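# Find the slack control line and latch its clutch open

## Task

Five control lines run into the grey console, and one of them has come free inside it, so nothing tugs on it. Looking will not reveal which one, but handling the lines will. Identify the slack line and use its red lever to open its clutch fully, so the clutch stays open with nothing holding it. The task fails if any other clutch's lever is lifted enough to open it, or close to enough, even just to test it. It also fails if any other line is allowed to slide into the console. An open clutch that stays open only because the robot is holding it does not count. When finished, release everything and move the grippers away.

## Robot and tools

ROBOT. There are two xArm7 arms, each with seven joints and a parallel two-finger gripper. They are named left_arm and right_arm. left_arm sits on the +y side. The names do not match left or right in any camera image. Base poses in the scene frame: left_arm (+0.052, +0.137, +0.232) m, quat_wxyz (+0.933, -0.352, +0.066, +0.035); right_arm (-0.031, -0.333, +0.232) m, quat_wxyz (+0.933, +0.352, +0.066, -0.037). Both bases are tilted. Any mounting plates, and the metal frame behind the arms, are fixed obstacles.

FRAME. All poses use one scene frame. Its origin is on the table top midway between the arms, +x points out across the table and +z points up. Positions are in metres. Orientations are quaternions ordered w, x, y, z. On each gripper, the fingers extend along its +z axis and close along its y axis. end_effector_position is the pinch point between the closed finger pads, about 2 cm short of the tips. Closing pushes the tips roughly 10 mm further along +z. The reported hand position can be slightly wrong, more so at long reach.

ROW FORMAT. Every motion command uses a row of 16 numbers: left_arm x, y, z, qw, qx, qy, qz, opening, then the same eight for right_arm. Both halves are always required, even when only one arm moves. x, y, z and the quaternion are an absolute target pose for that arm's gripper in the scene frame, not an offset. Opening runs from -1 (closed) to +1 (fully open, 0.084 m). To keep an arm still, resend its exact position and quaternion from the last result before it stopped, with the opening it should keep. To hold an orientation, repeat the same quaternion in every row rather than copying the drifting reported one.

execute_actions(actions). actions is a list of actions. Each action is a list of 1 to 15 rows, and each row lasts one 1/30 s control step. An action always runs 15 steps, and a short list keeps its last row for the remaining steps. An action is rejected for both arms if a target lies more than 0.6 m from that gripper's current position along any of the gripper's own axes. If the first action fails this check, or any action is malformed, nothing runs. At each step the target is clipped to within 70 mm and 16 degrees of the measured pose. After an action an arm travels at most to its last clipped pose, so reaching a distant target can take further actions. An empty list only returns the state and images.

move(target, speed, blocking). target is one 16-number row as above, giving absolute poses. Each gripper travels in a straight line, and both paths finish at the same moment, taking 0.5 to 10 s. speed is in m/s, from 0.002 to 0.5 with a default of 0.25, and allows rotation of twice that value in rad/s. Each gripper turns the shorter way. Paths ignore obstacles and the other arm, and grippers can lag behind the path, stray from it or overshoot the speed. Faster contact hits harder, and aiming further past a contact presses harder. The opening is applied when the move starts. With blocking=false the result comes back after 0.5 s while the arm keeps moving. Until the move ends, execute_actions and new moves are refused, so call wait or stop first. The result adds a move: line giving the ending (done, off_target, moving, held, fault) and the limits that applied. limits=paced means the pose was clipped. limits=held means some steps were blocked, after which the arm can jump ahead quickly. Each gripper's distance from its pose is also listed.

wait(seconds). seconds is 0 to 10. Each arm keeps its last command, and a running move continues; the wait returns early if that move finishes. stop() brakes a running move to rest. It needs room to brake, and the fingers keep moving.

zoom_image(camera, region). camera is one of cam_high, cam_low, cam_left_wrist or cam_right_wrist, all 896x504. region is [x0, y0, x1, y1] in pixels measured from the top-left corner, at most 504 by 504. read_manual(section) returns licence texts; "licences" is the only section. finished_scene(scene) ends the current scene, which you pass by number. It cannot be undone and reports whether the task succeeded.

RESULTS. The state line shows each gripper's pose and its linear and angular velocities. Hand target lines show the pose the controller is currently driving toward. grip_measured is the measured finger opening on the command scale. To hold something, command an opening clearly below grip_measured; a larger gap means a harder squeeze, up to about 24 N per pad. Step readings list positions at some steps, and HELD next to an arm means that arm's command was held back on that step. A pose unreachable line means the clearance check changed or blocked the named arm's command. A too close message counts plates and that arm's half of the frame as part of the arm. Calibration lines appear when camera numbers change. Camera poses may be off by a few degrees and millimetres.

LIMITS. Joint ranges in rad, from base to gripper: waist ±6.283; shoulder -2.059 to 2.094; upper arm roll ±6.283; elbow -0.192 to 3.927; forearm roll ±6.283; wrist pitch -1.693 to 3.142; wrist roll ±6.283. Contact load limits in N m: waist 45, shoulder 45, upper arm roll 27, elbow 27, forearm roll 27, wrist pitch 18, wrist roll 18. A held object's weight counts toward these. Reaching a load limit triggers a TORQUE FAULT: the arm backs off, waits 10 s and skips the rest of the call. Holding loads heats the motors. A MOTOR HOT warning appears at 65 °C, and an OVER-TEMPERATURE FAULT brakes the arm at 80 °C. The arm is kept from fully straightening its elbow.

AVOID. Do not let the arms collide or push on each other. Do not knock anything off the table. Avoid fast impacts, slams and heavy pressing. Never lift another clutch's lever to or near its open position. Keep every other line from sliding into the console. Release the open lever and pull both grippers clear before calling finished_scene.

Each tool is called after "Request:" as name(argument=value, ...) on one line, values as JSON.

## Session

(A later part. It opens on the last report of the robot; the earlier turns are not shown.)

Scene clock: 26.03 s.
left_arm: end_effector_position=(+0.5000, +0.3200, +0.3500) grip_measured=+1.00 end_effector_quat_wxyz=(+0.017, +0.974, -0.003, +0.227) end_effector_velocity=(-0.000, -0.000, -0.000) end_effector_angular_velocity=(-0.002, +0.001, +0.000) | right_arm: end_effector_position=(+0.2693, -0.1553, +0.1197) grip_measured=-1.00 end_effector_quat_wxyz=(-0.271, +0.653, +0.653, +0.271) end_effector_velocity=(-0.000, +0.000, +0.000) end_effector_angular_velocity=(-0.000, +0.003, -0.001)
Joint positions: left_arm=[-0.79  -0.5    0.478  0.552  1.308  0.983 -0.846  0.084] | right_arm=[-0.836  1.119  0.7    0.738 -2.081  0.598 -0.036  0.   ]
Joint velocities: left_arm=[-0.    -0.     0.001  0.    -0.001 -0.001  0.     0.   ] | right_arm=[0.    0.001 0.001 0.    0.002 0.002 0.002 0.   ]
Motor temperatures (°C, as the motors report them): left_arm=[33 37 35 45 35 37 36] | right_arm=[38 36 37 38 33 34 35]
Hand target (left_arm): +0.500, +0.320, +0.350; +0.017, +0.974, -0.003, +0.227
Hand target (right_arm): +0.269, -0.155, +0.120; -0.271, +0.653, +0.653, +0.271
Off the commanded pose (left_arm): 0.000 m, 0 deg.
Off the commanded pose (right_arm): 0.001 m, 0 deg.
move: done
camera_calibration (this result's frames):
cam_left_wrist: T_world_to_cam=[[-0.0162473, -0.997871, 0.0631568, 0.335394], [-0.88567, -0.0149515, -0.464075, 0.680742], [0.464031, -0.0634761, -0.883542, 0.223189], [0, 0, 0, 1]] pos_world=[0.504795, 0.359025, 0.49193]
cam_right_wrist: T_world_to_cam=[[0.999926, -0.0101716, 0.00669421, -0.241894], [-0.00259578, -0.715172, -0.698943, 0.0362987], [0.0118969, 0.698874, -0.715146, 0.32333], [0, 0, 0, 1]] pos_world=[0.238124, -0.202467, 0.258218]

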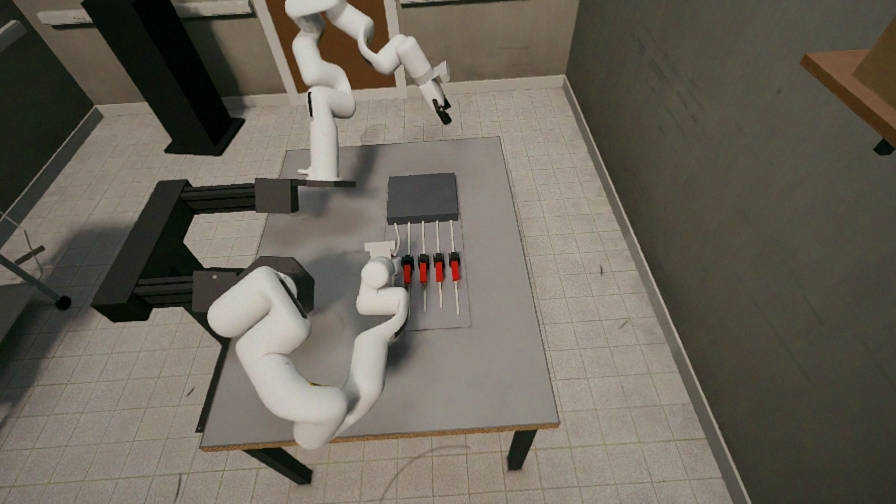

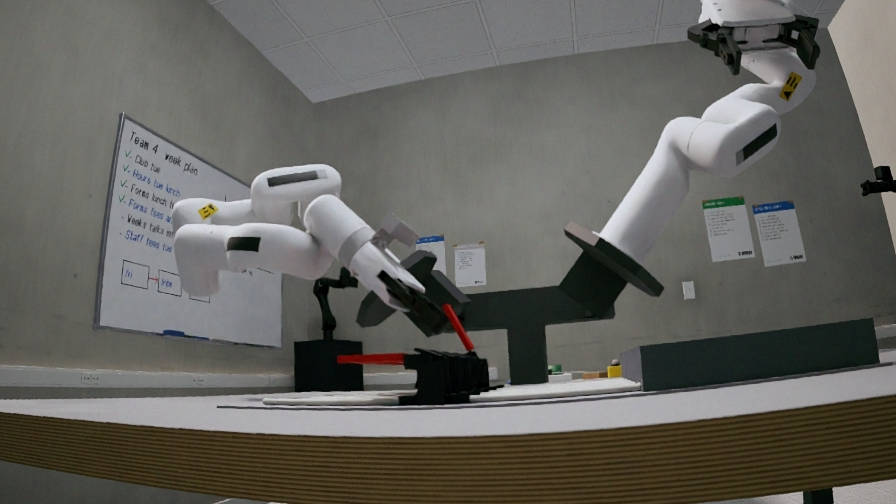

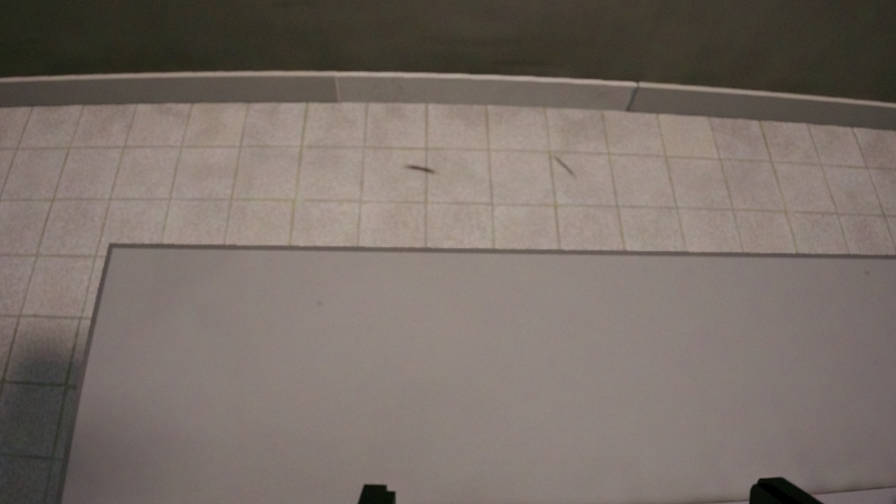

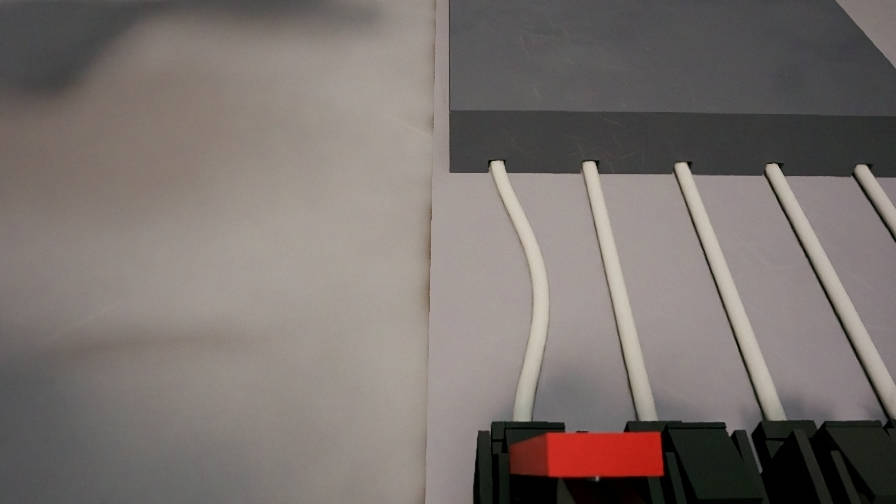

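Request:
move(target=[0.5,0.32,0.35,0.017,0.974,-0.003,0.227,1,0.269,-0.11,0.13,-0.271,0.653,0.653,0.271,-1], speed=0.07)

Request:
move(target=[0.5,0.32,0.35,0.017,0.974,-0.003,0.227,1,0.269,-0.065,0.12,-0.271,0.653,0.653,0.271,-1], speed=0.07)

Request:
move(target=[0.5,0.32,0.35,0.017,0.974,-0.003,0.227,1,0.269,-0.042,0.078,-0.271,0.653,0.653,0.271,-1], speed=0.06)

Request:
move(target=[0.5,0.32,0.35,0.017,0.974,-0.003,0.227,1,0.269,-0.035,0.065,-0.271,0.653,0.653,0.271,-1], speed=0.02)

Request:
move(target=[0.5,0.32,0.35,0.017,0.974,-0.003,0.227,1,0.269,-0.12,0.22,-0.271,0.653,0.653,0.271,-1])

Scene clock: 30.00 s.
left_arm: end_effector_position=(+0.5000, +0.3200, +0.3500) grip_measured=+1.00 end_effector_quat_wxyz=(+0.017, +0.974, -0.003, +0.227) end_effector_velocity=(-0.000, +0.000, -0.000) end_effector_angular_velocity=(+0.000, +0.001, -0.001) | right_arm: end_effector_position=(+0.2684, -0.1101, +0.1300) grip_measured=-1.00 end_effector_quat_wxyz=(-0.271, +0.653, +0.653, +0.271) end_effector_velocity=(+0.000, +0.001, -0.000) end_effector_angular_velocity=(-0.001, +0.000, -0.001)
Joint positions: left_arm=[-0.79  -0.5    0.478  0.552  1.308  0.983 -0.846  0.084] | right_arm=[-0.733  1.237  0.712  0.805 -2.117  0.674  0.052  0.   ]
Joint velocities: left_arm=[ 0.001 -0.     0.    -0.001  0.    -0.001  0.001  0.   ] | right_arm=[ 0.003  0.003 -0.     0.003 -0.001  0.002  0.003  0.   ]
Motor temperatures (°C, as the motors report them): left_arm=[33 37 35 45 35 37 36] | right_arm=[38 36 37 38 33 35 35]
Hand target (left_arm): +0.500, +0.320, +0.350; +0.017, +0.974, -0.003, +0.227
Hand target (right_arm): +0.269, -0.110, +0.130; -0.271, +0.653, +0.653, +0.271
Off the commanded pose (left_arm): 0.000 m, 0 deg.
Off the commanded pose (right_arm): 0.001 m, 0 deg.
move: done
camera_calibration (this result's frames):
cam_left_wrist: T_world_to_cam=[[-0.0162471, -0.997871, 0.0631568, 0.335394], [-0.88567, -0.0149517, -0.464075, 0.680742], [0.464031, -0.063476, -0.883542, 0.223189], [0, 0, 0, 1]] pos_world=[0.504795, 0.359026, 0.491929]
cam_right_wrist: T_world_to_cam=[[0.999942, -0.00873724, 0.00631356, -0.24038], [-0.00182844, -0.714681, -0.699448, 0.0757992], [0.0106234, 0.699396, -0.714656, 0.299422], [0, 0, 0, 1]] pos_world=[0.237323, -0.157343, 0.268519]

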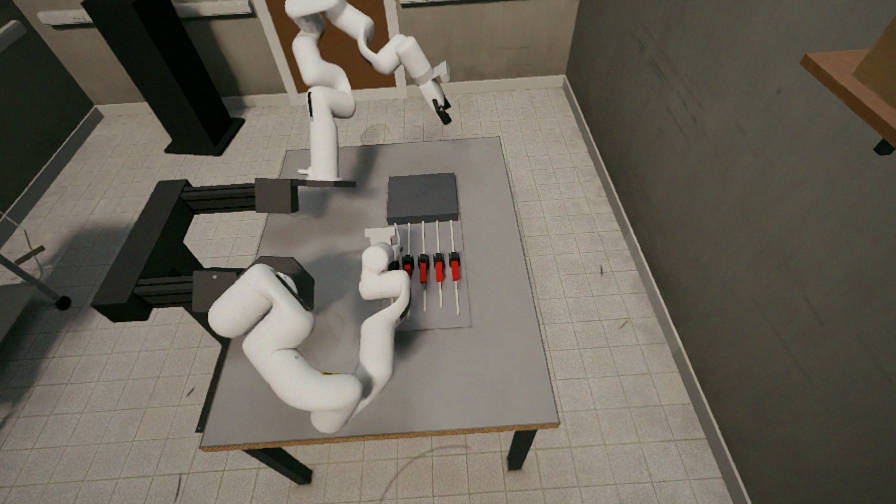

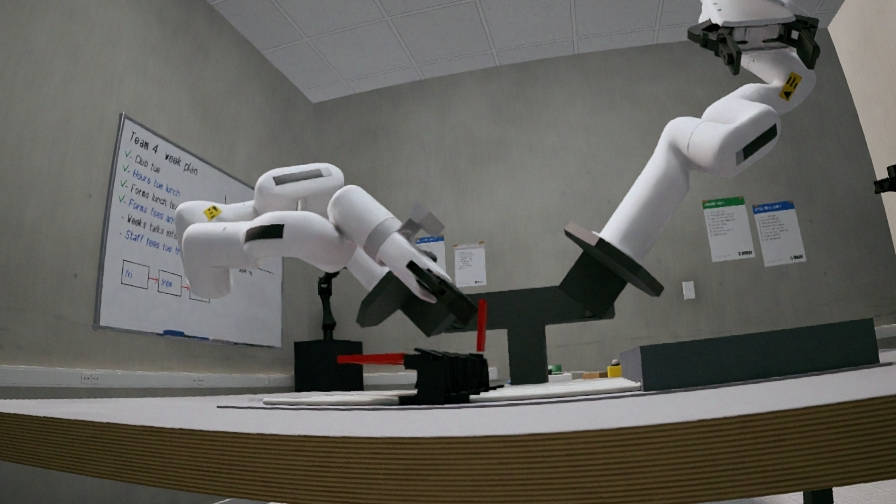

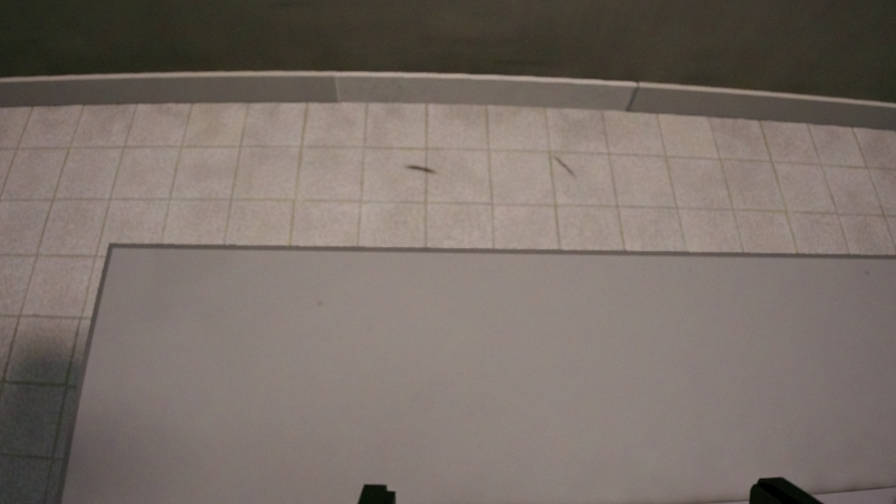

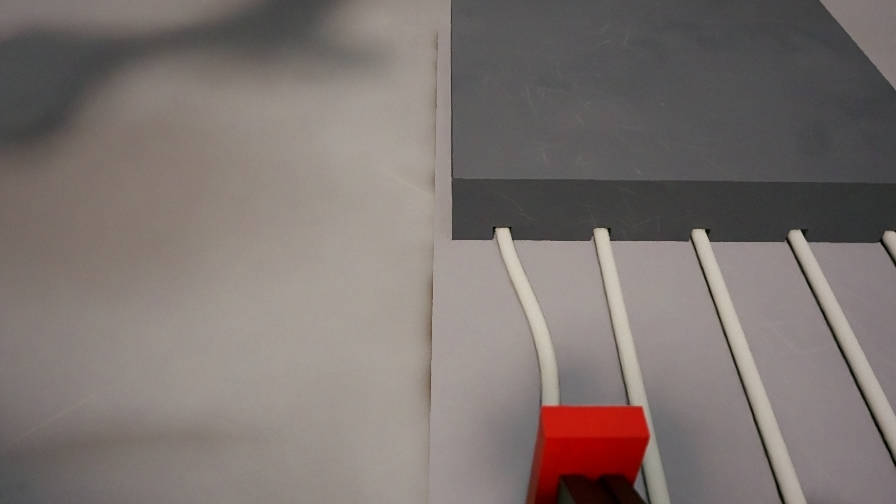

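Scene clock: 31.03 s.
left_arm: end_effector_position=(+0.5000, +0.3200, +0.3500) grip_measured=+1.00 end_effector_quat_wxyz=(+0.017, +0.974, -0.003, +0.227) end_effector_velocity=(-0.000, +0.000, -0.000) end_effector_angular_velocity=(-0.001, +0.002, +0.001) | right_arm: end_effector_position=(+0.2683, -0.0650, +0.1202) grip_measured=-1.00 end_effector_quat_wxyz=(-0.271, +0.653, +0.653, +0.271) end_effector_velocity=(+0.001, +0.001, -0.001) end_effector_angular_velocity=(-0.002, +0.001, -0.001)
Joint positions: left_arm=[-0.79  -0.5    0.478  0.552  1.308  0.983 -0.846  0.084] | right_arm=[-0.641  1.377  0.691  0.919 -2.17   0.715  0.101  0.   ]
Joint velocities: left_arm=[ 0.001  0.     0.     0.    -0.002 -0.     0.001  0.   ] | right_arm=[ 0.002  0.003 -0.001  0.004  0.     0.001  0.001  0.   ]
Motor temperatures (°C, as the motors report them): left_arm=[33 37 35 45 35 37 36] | right_arm=[38 36 37 38 33 35 35]
Hand target (left_arm): +0.500, +0.320, +0.350; +0.017, +0.974, -0.003, +0.227
Hand target (right_arm): +0.269, -0.065, +0.120; -0.271, +0.653, +0.653, +0.271
Off the commanded pose (left_arm): 0.000 m, 0 deg.
Off the commanded pose (right_arm): 0.001 m, 0 deg.
move: done
camera_calibration (this result's frames):
cam_left_wrist: T_world_to_cam=[[-0.0162471, -0.997871, 0.0631568, 0.335394], [-0.88567, -0.0149517, -0.464075, 0.680742], [0.464031, -0.063476, -0.883542, 0.223189], [0, 0, 0, 1]] pos_world=[0.504795, 0.359025, 0.49193]
cam_right_wrist: T_world_to_cam=[[0.999941, -0.00864729, 0.00655075, -0.239885], [-0.00159328, -0.714358, -0.699779, 0.101226], [0.0107308, 0.699727, -0.71433, 0.260854], [0, 0, 0, 1]] pos_world=[0.237233, -0.112289, 0.258743]

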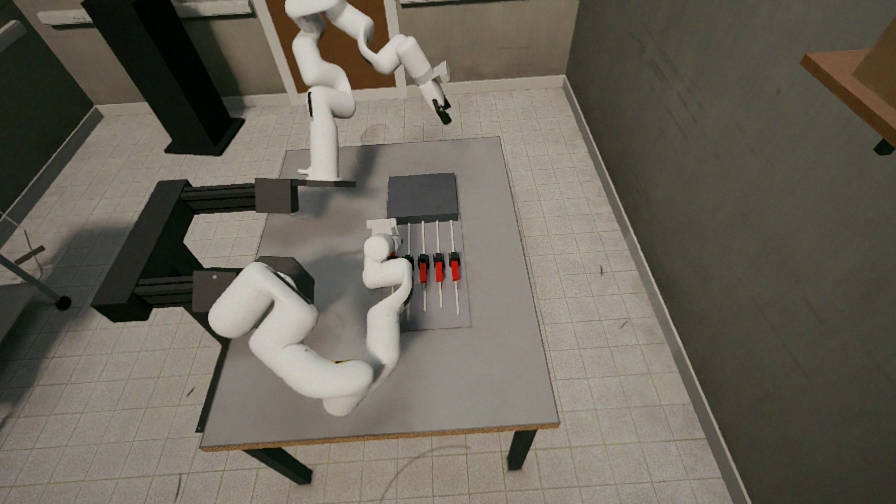

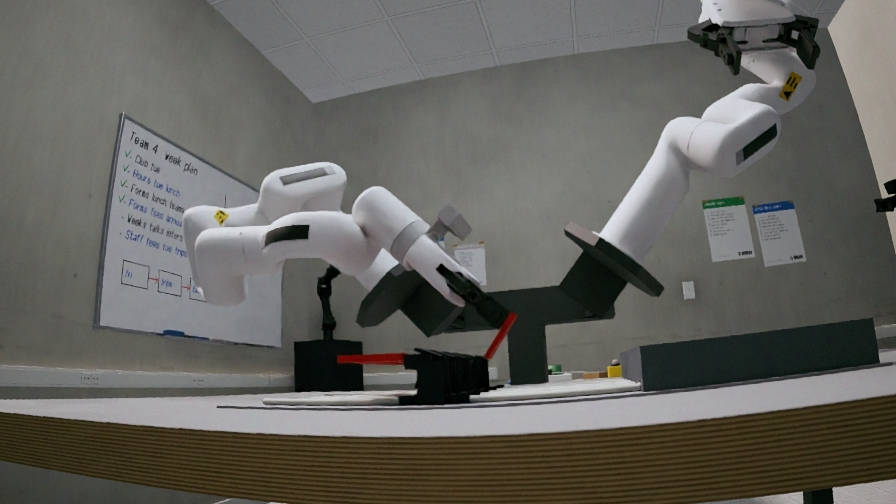

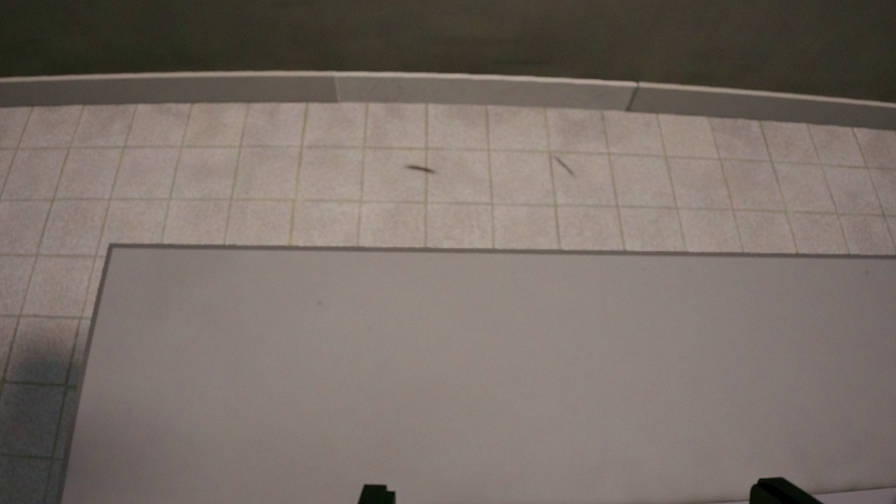

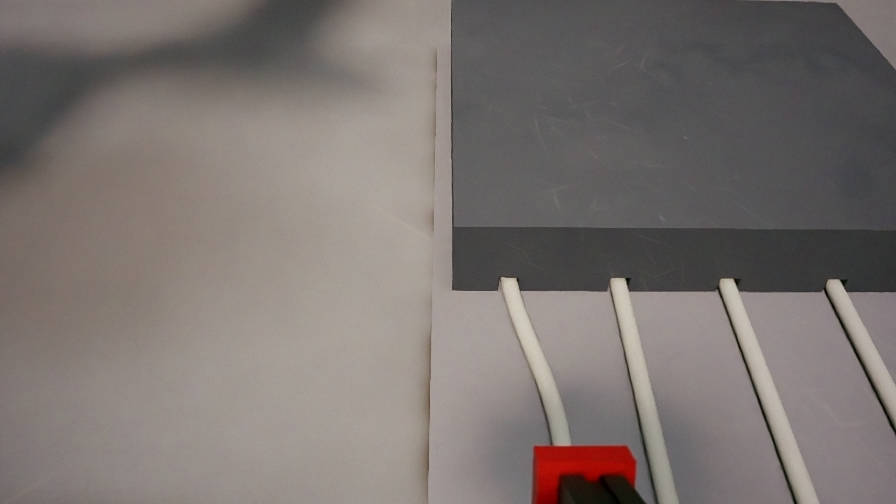

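Scene clock: 32.17 s.
left_arm: end_effector_position=(+0.5000, +0.3200, +0.3500) grip_measured=+1.00 end_effector_quat_wxyz=(+0.017, +0.974, -0.003, +0.227) end_effector_velocity=(-0.001, +0.000, -0.001) end_effector_angular_velocity=(-0.001, +0.003, +0.002) | right_arm: end_effector_position=(+0.2687, -0.0421, +0.0781) grip_measured=-1.00 end_effector_quat_wxyz=(-0.271, +0.653, +0.653, +0.271) end_effector_velocity=(+0.001, +0.001, +0.000) end_effector_angular_velocity=(+0.003, -0.002, +0.000)
Joint positions: left_arm=[-0.79  -0.5    0.478  0.552  1.308  0.983 -0.846  0.084] | right_arm=[-0.623  1.495  0.627  1.052 -2.241  0.683  0.086  0.   ]
Joint velocities: left_arm=[ 0.001  0.    -0.    -0.    -0.002  0.002 -0.001 -0.   ] | right_arm=[ 0.002  0.003  0.     0.004 -0.002 -0.003 -0.001  0.   ]
Motor temperatures (°C, as the motors report them): left_arm=[33 37 35 45 35 37 36] | right_arm=[38 36 37 38 33 35 35]
Hand target (left_arm): +0.500, +0.320, +0.350; +0.017, +0.974, -0.003, +0.227
Hand target (right_arm): +0.269, -0.042, +0.078; -0.271, +0.653, +0.653, +0.271
Off the commanded pose (left_arm): 0.000 m, 0 deg.
Off the commanded pose (right_arm): 0.000 m, 0 deg.
move: done
camera_calibration (this result's frames):
cam_left_wrist: T_world_to_cam=[[-0.0162474, -0.997871, 0.0631567, 0.335394], [-0.88567, -0.0149514, -0.464075, 0.680742], [0.464031, -0.063476, -0.883542, 0.223189], [0, 0, 0, 1]] pos_world=[0.504795, 0.359025, 0.491929]
cam_right_wrist: T_world_to_cam=[[0.999933, -0.00953008, 0.00659996, -0.239876], [-0.00219568, -0.714736, -0.699391, 0.0882178], [0.0113825, 0.69933, -0.714708, 0.21458], [0, 0, 0, 1]] pos_world=[0.237611, -0.0892961, 0.216644]

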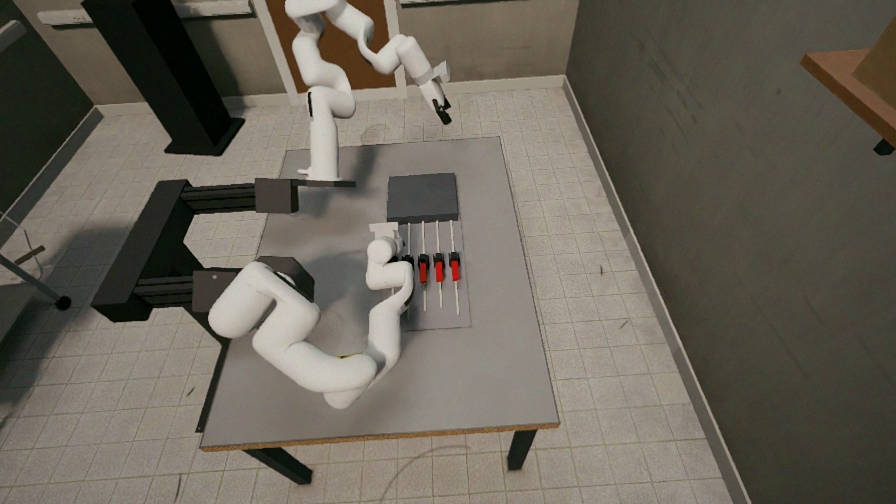

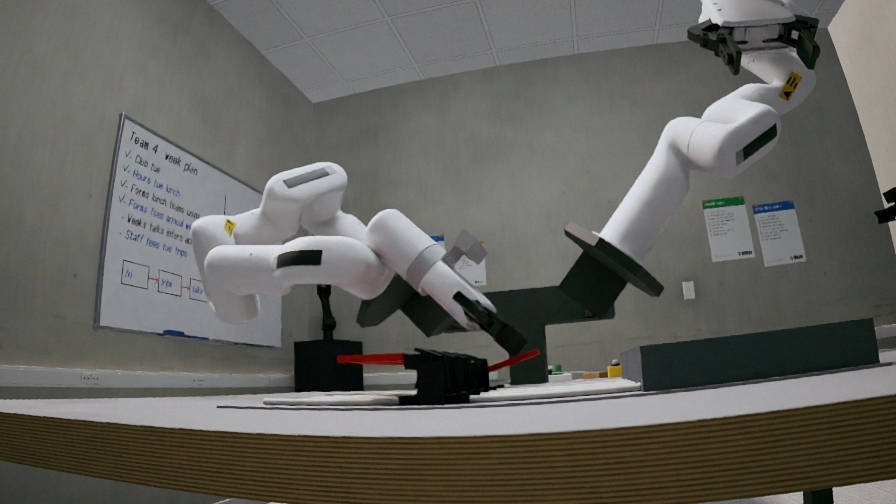

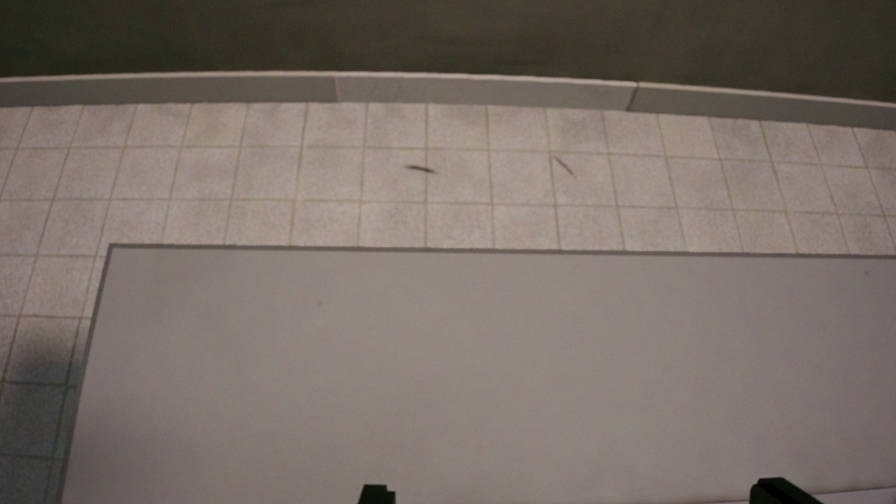

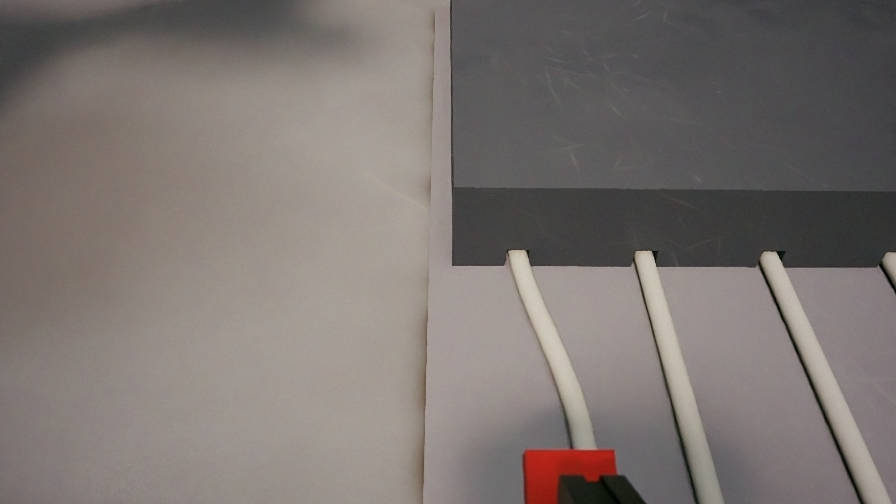

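Scene clock: 33.17 s.
left_arm: end_effector_position=(+0.5000, +0.3200, +0.3500) grip_measured=+1.00 end_effector_quat_wxyz=(+0.017, +0.974, -0.003, +0.227) end_effector_velocity=(+0.000, -0.000, +0.001) end_effector_angular_velocity=(-0.002, -0.001, +0.000) | right_arm: end_effector_position=(+0.2690, -0.0334, +0.0695) grip_measured=-1.00 end_effector_quat_wxyz=(-0.273, +0.651, +0.653, +0.274) end_effector_velocity=(-0.000, -0.000, -0.004) end_effector_angular_velocity=(-0.005, +0.001, -0.000)
Joint positions: left_arm=[-0.79  -0.5    0.478  0.552  1.308  0.983 -0.846  0.084] | right_arm=[-0.617  1.531  0.614  1.092 -2.258  0.667  0.079  0.   ]
Joint velocities: left_arm=[ 0.001  0.    -0.002  0.    -0.002 -0.002 -0.     0.   ] | right_arm=[-0.     0.004 -0.005  0.006 -0.002  0.    -0.001  0.   ]
Motor temperatures (°C, as the motors report them): left_arm=[33 37 35 45 35 37 36] | right_arm=[38 36 37 38 33 35 35]
Hand target (left_arm): +0.500, +0.320, +0.350; +0.017, +0.974, -0.003, +0.227
Hand target (right_arm): +0.269, -0.035, +0.065; -0.271, +0.653, +0.653, +0.271
Off the commanded pose (left_arm): 0.000 m, 0 deg.
Off the commanded pose (right_arm): 0.005 m, 1 deg.
move: off_target (right_arm)
camera_calibration (this result's frames):
cam_left_wrist: T_world_to_cam=[[-0.0162473, -0.997871, 0.0631567, 0.335394], [-0.88567, -0.0149515, -0.464075, 0.680742], [0.464031, -0.0634759, -0.883542, 0.223189], [0, 0, 0, 1]] pos_world=[0.504795, 0.359025, 0.491929]
cam_right_wrist: T_world_to_cam=[[0.999927, -0.0084817, 0.00866144, -0.240091], [0.000100967, -0.70863, -0.705581, 0.0883454], [0.0121223, 0.70553, -0.708577, 0.201944], [0, 0, 0, 1]] pos_world=[0.237617, -0.08191, 0.207507]

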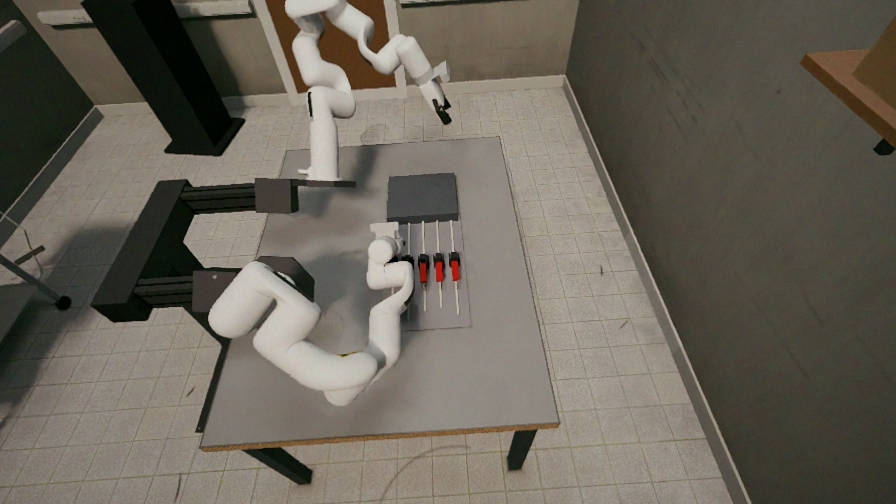

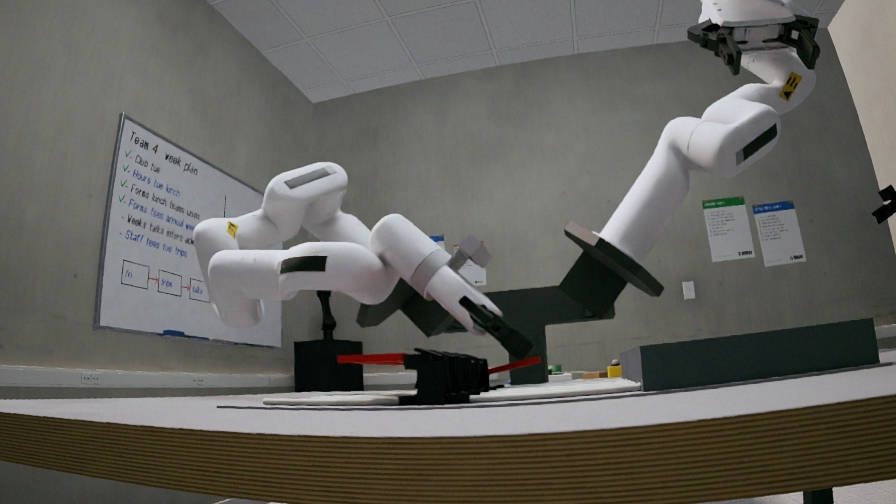

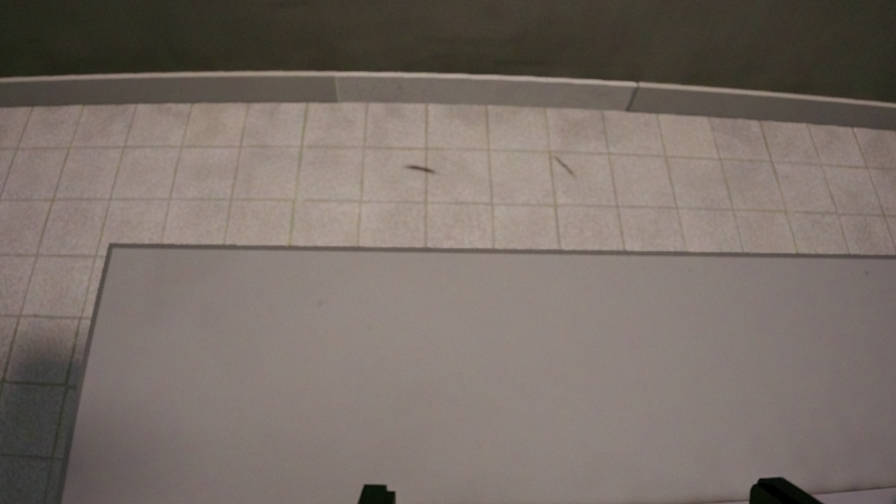

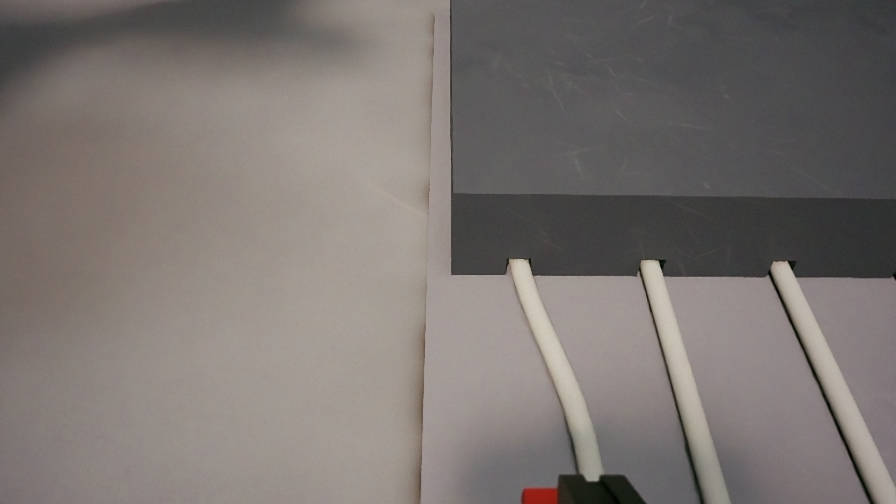

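Scene clock: 34.47 s.
left_arm: end_effector_position=(+0.5000, +0.3200, +0.3500) grip_measured=+1.00 end_effector_quat_wxyz=(+0.017, +0.974, -0.003, +0.227) end_effector_velocity=(+0.000, -0.000, +0.000) end_effector_angular_velocity=(-0.000, -0.000, +0.000) | right_arm: end_effector_position=(+0.2698, -0.1200, +0.2197) grip_measured=-1.00 end_effector_quat_wxyz=(-0.271, +0.654, +0.653, +0.271) end_effector_velocity=(+0.000, -0.001, +0.002) end_effector_angular_velocity=(+0.001, -0.002, +0.001)
Joint positions: left_arm=[-0.79  -0.5    0.478  0.552  1.308  0.983 -0.846  0.084] | right_arm=[-0.714  1.094  0.919  0.672 -1.901  0.746  0.081  0.   ]
Joint velocities: left_arm=[-0. -0. -0.  0. -0.  0. -0. -0.] | right_arm=[-0.002 -0.004  0.005 -0.003  0.005 -0.    -0.003  0.   ]
Motor temperatures (°C, as the motors report them): left_arm=[33 37 35 45 35 37 36] | right_arm=[38 36 37 38 33 35 35]
Hand target (left_arm): +0.500, +0.320, +0.350; +0.017, +0.974, -0.003, +0.227
Hand target (right_arm): +0.270, -0.120, +0.220; -0.271, +0.654, +0.653, +0.271
Off the commanded pose (left_arm): 0.000 m, 0 deg.
Off the commanded pose (right_arm): 0.001 m, 0 deg.
move: done
camera_calibration (this result's frames):
cam_left_wrist: T_world_to_cam=[[-0.0162473, -0.997871, 0.0631568, 0.335394], [-0.88567, -0.0149515, -0.464074, 0.680742], [0.464031, -0.063476, -0.883542, 0.223189], [0, 0, 0, 1]] pos_world=[0.504795, 0.359025, 0.491929]
cam_right_wrist: T_world_to_cam=[[0.999928, -0.0107582, 0.00523291, -0.242496], [-0.00402487, -0.714431, -0.699694, 0.132085], [0.011266, 0.699623, -0.714423, 0.370277], [0, 0, 0, 1]] pos_world=[0.238838, -0.167298, 0.358222]

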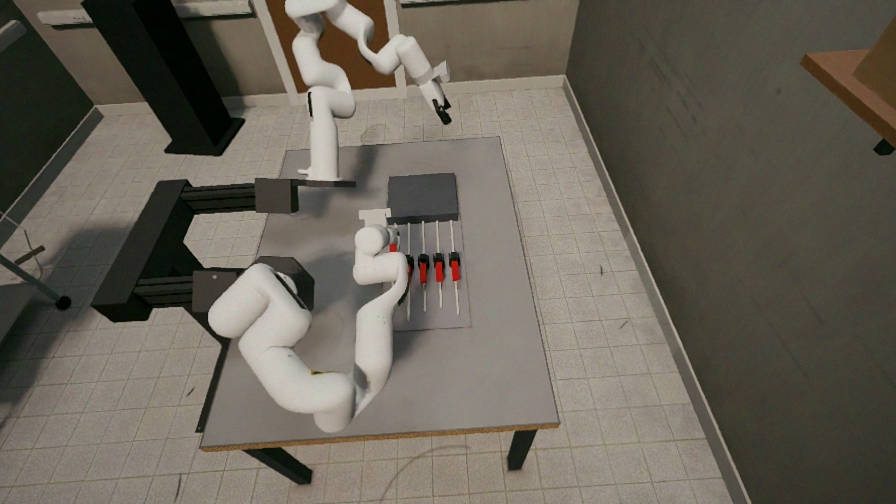

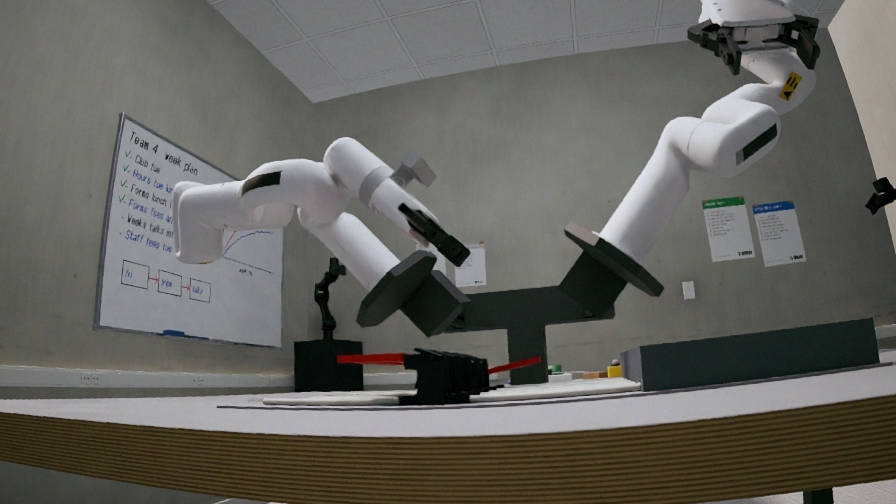

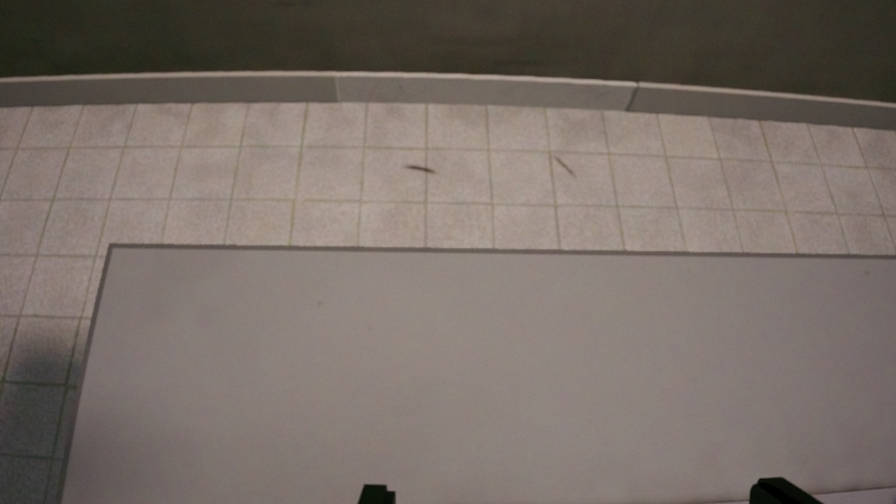

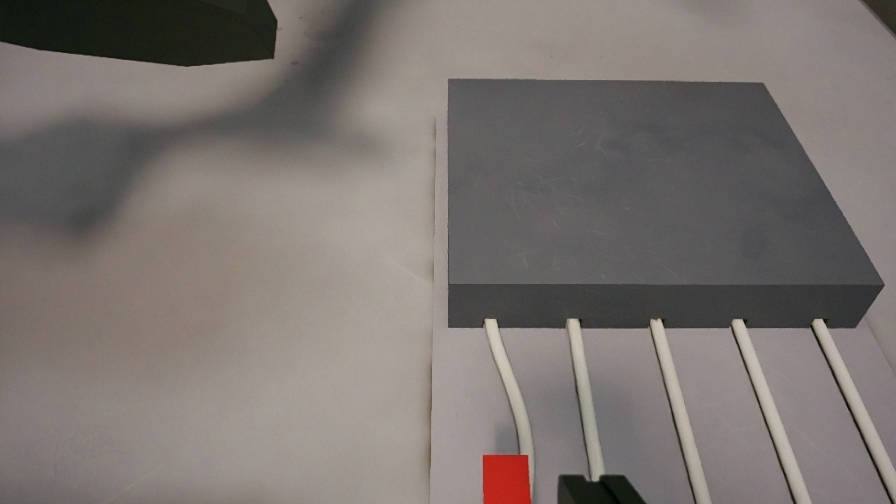

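Request:
finished_scene(scene=2)

The scene is finished: the task was done.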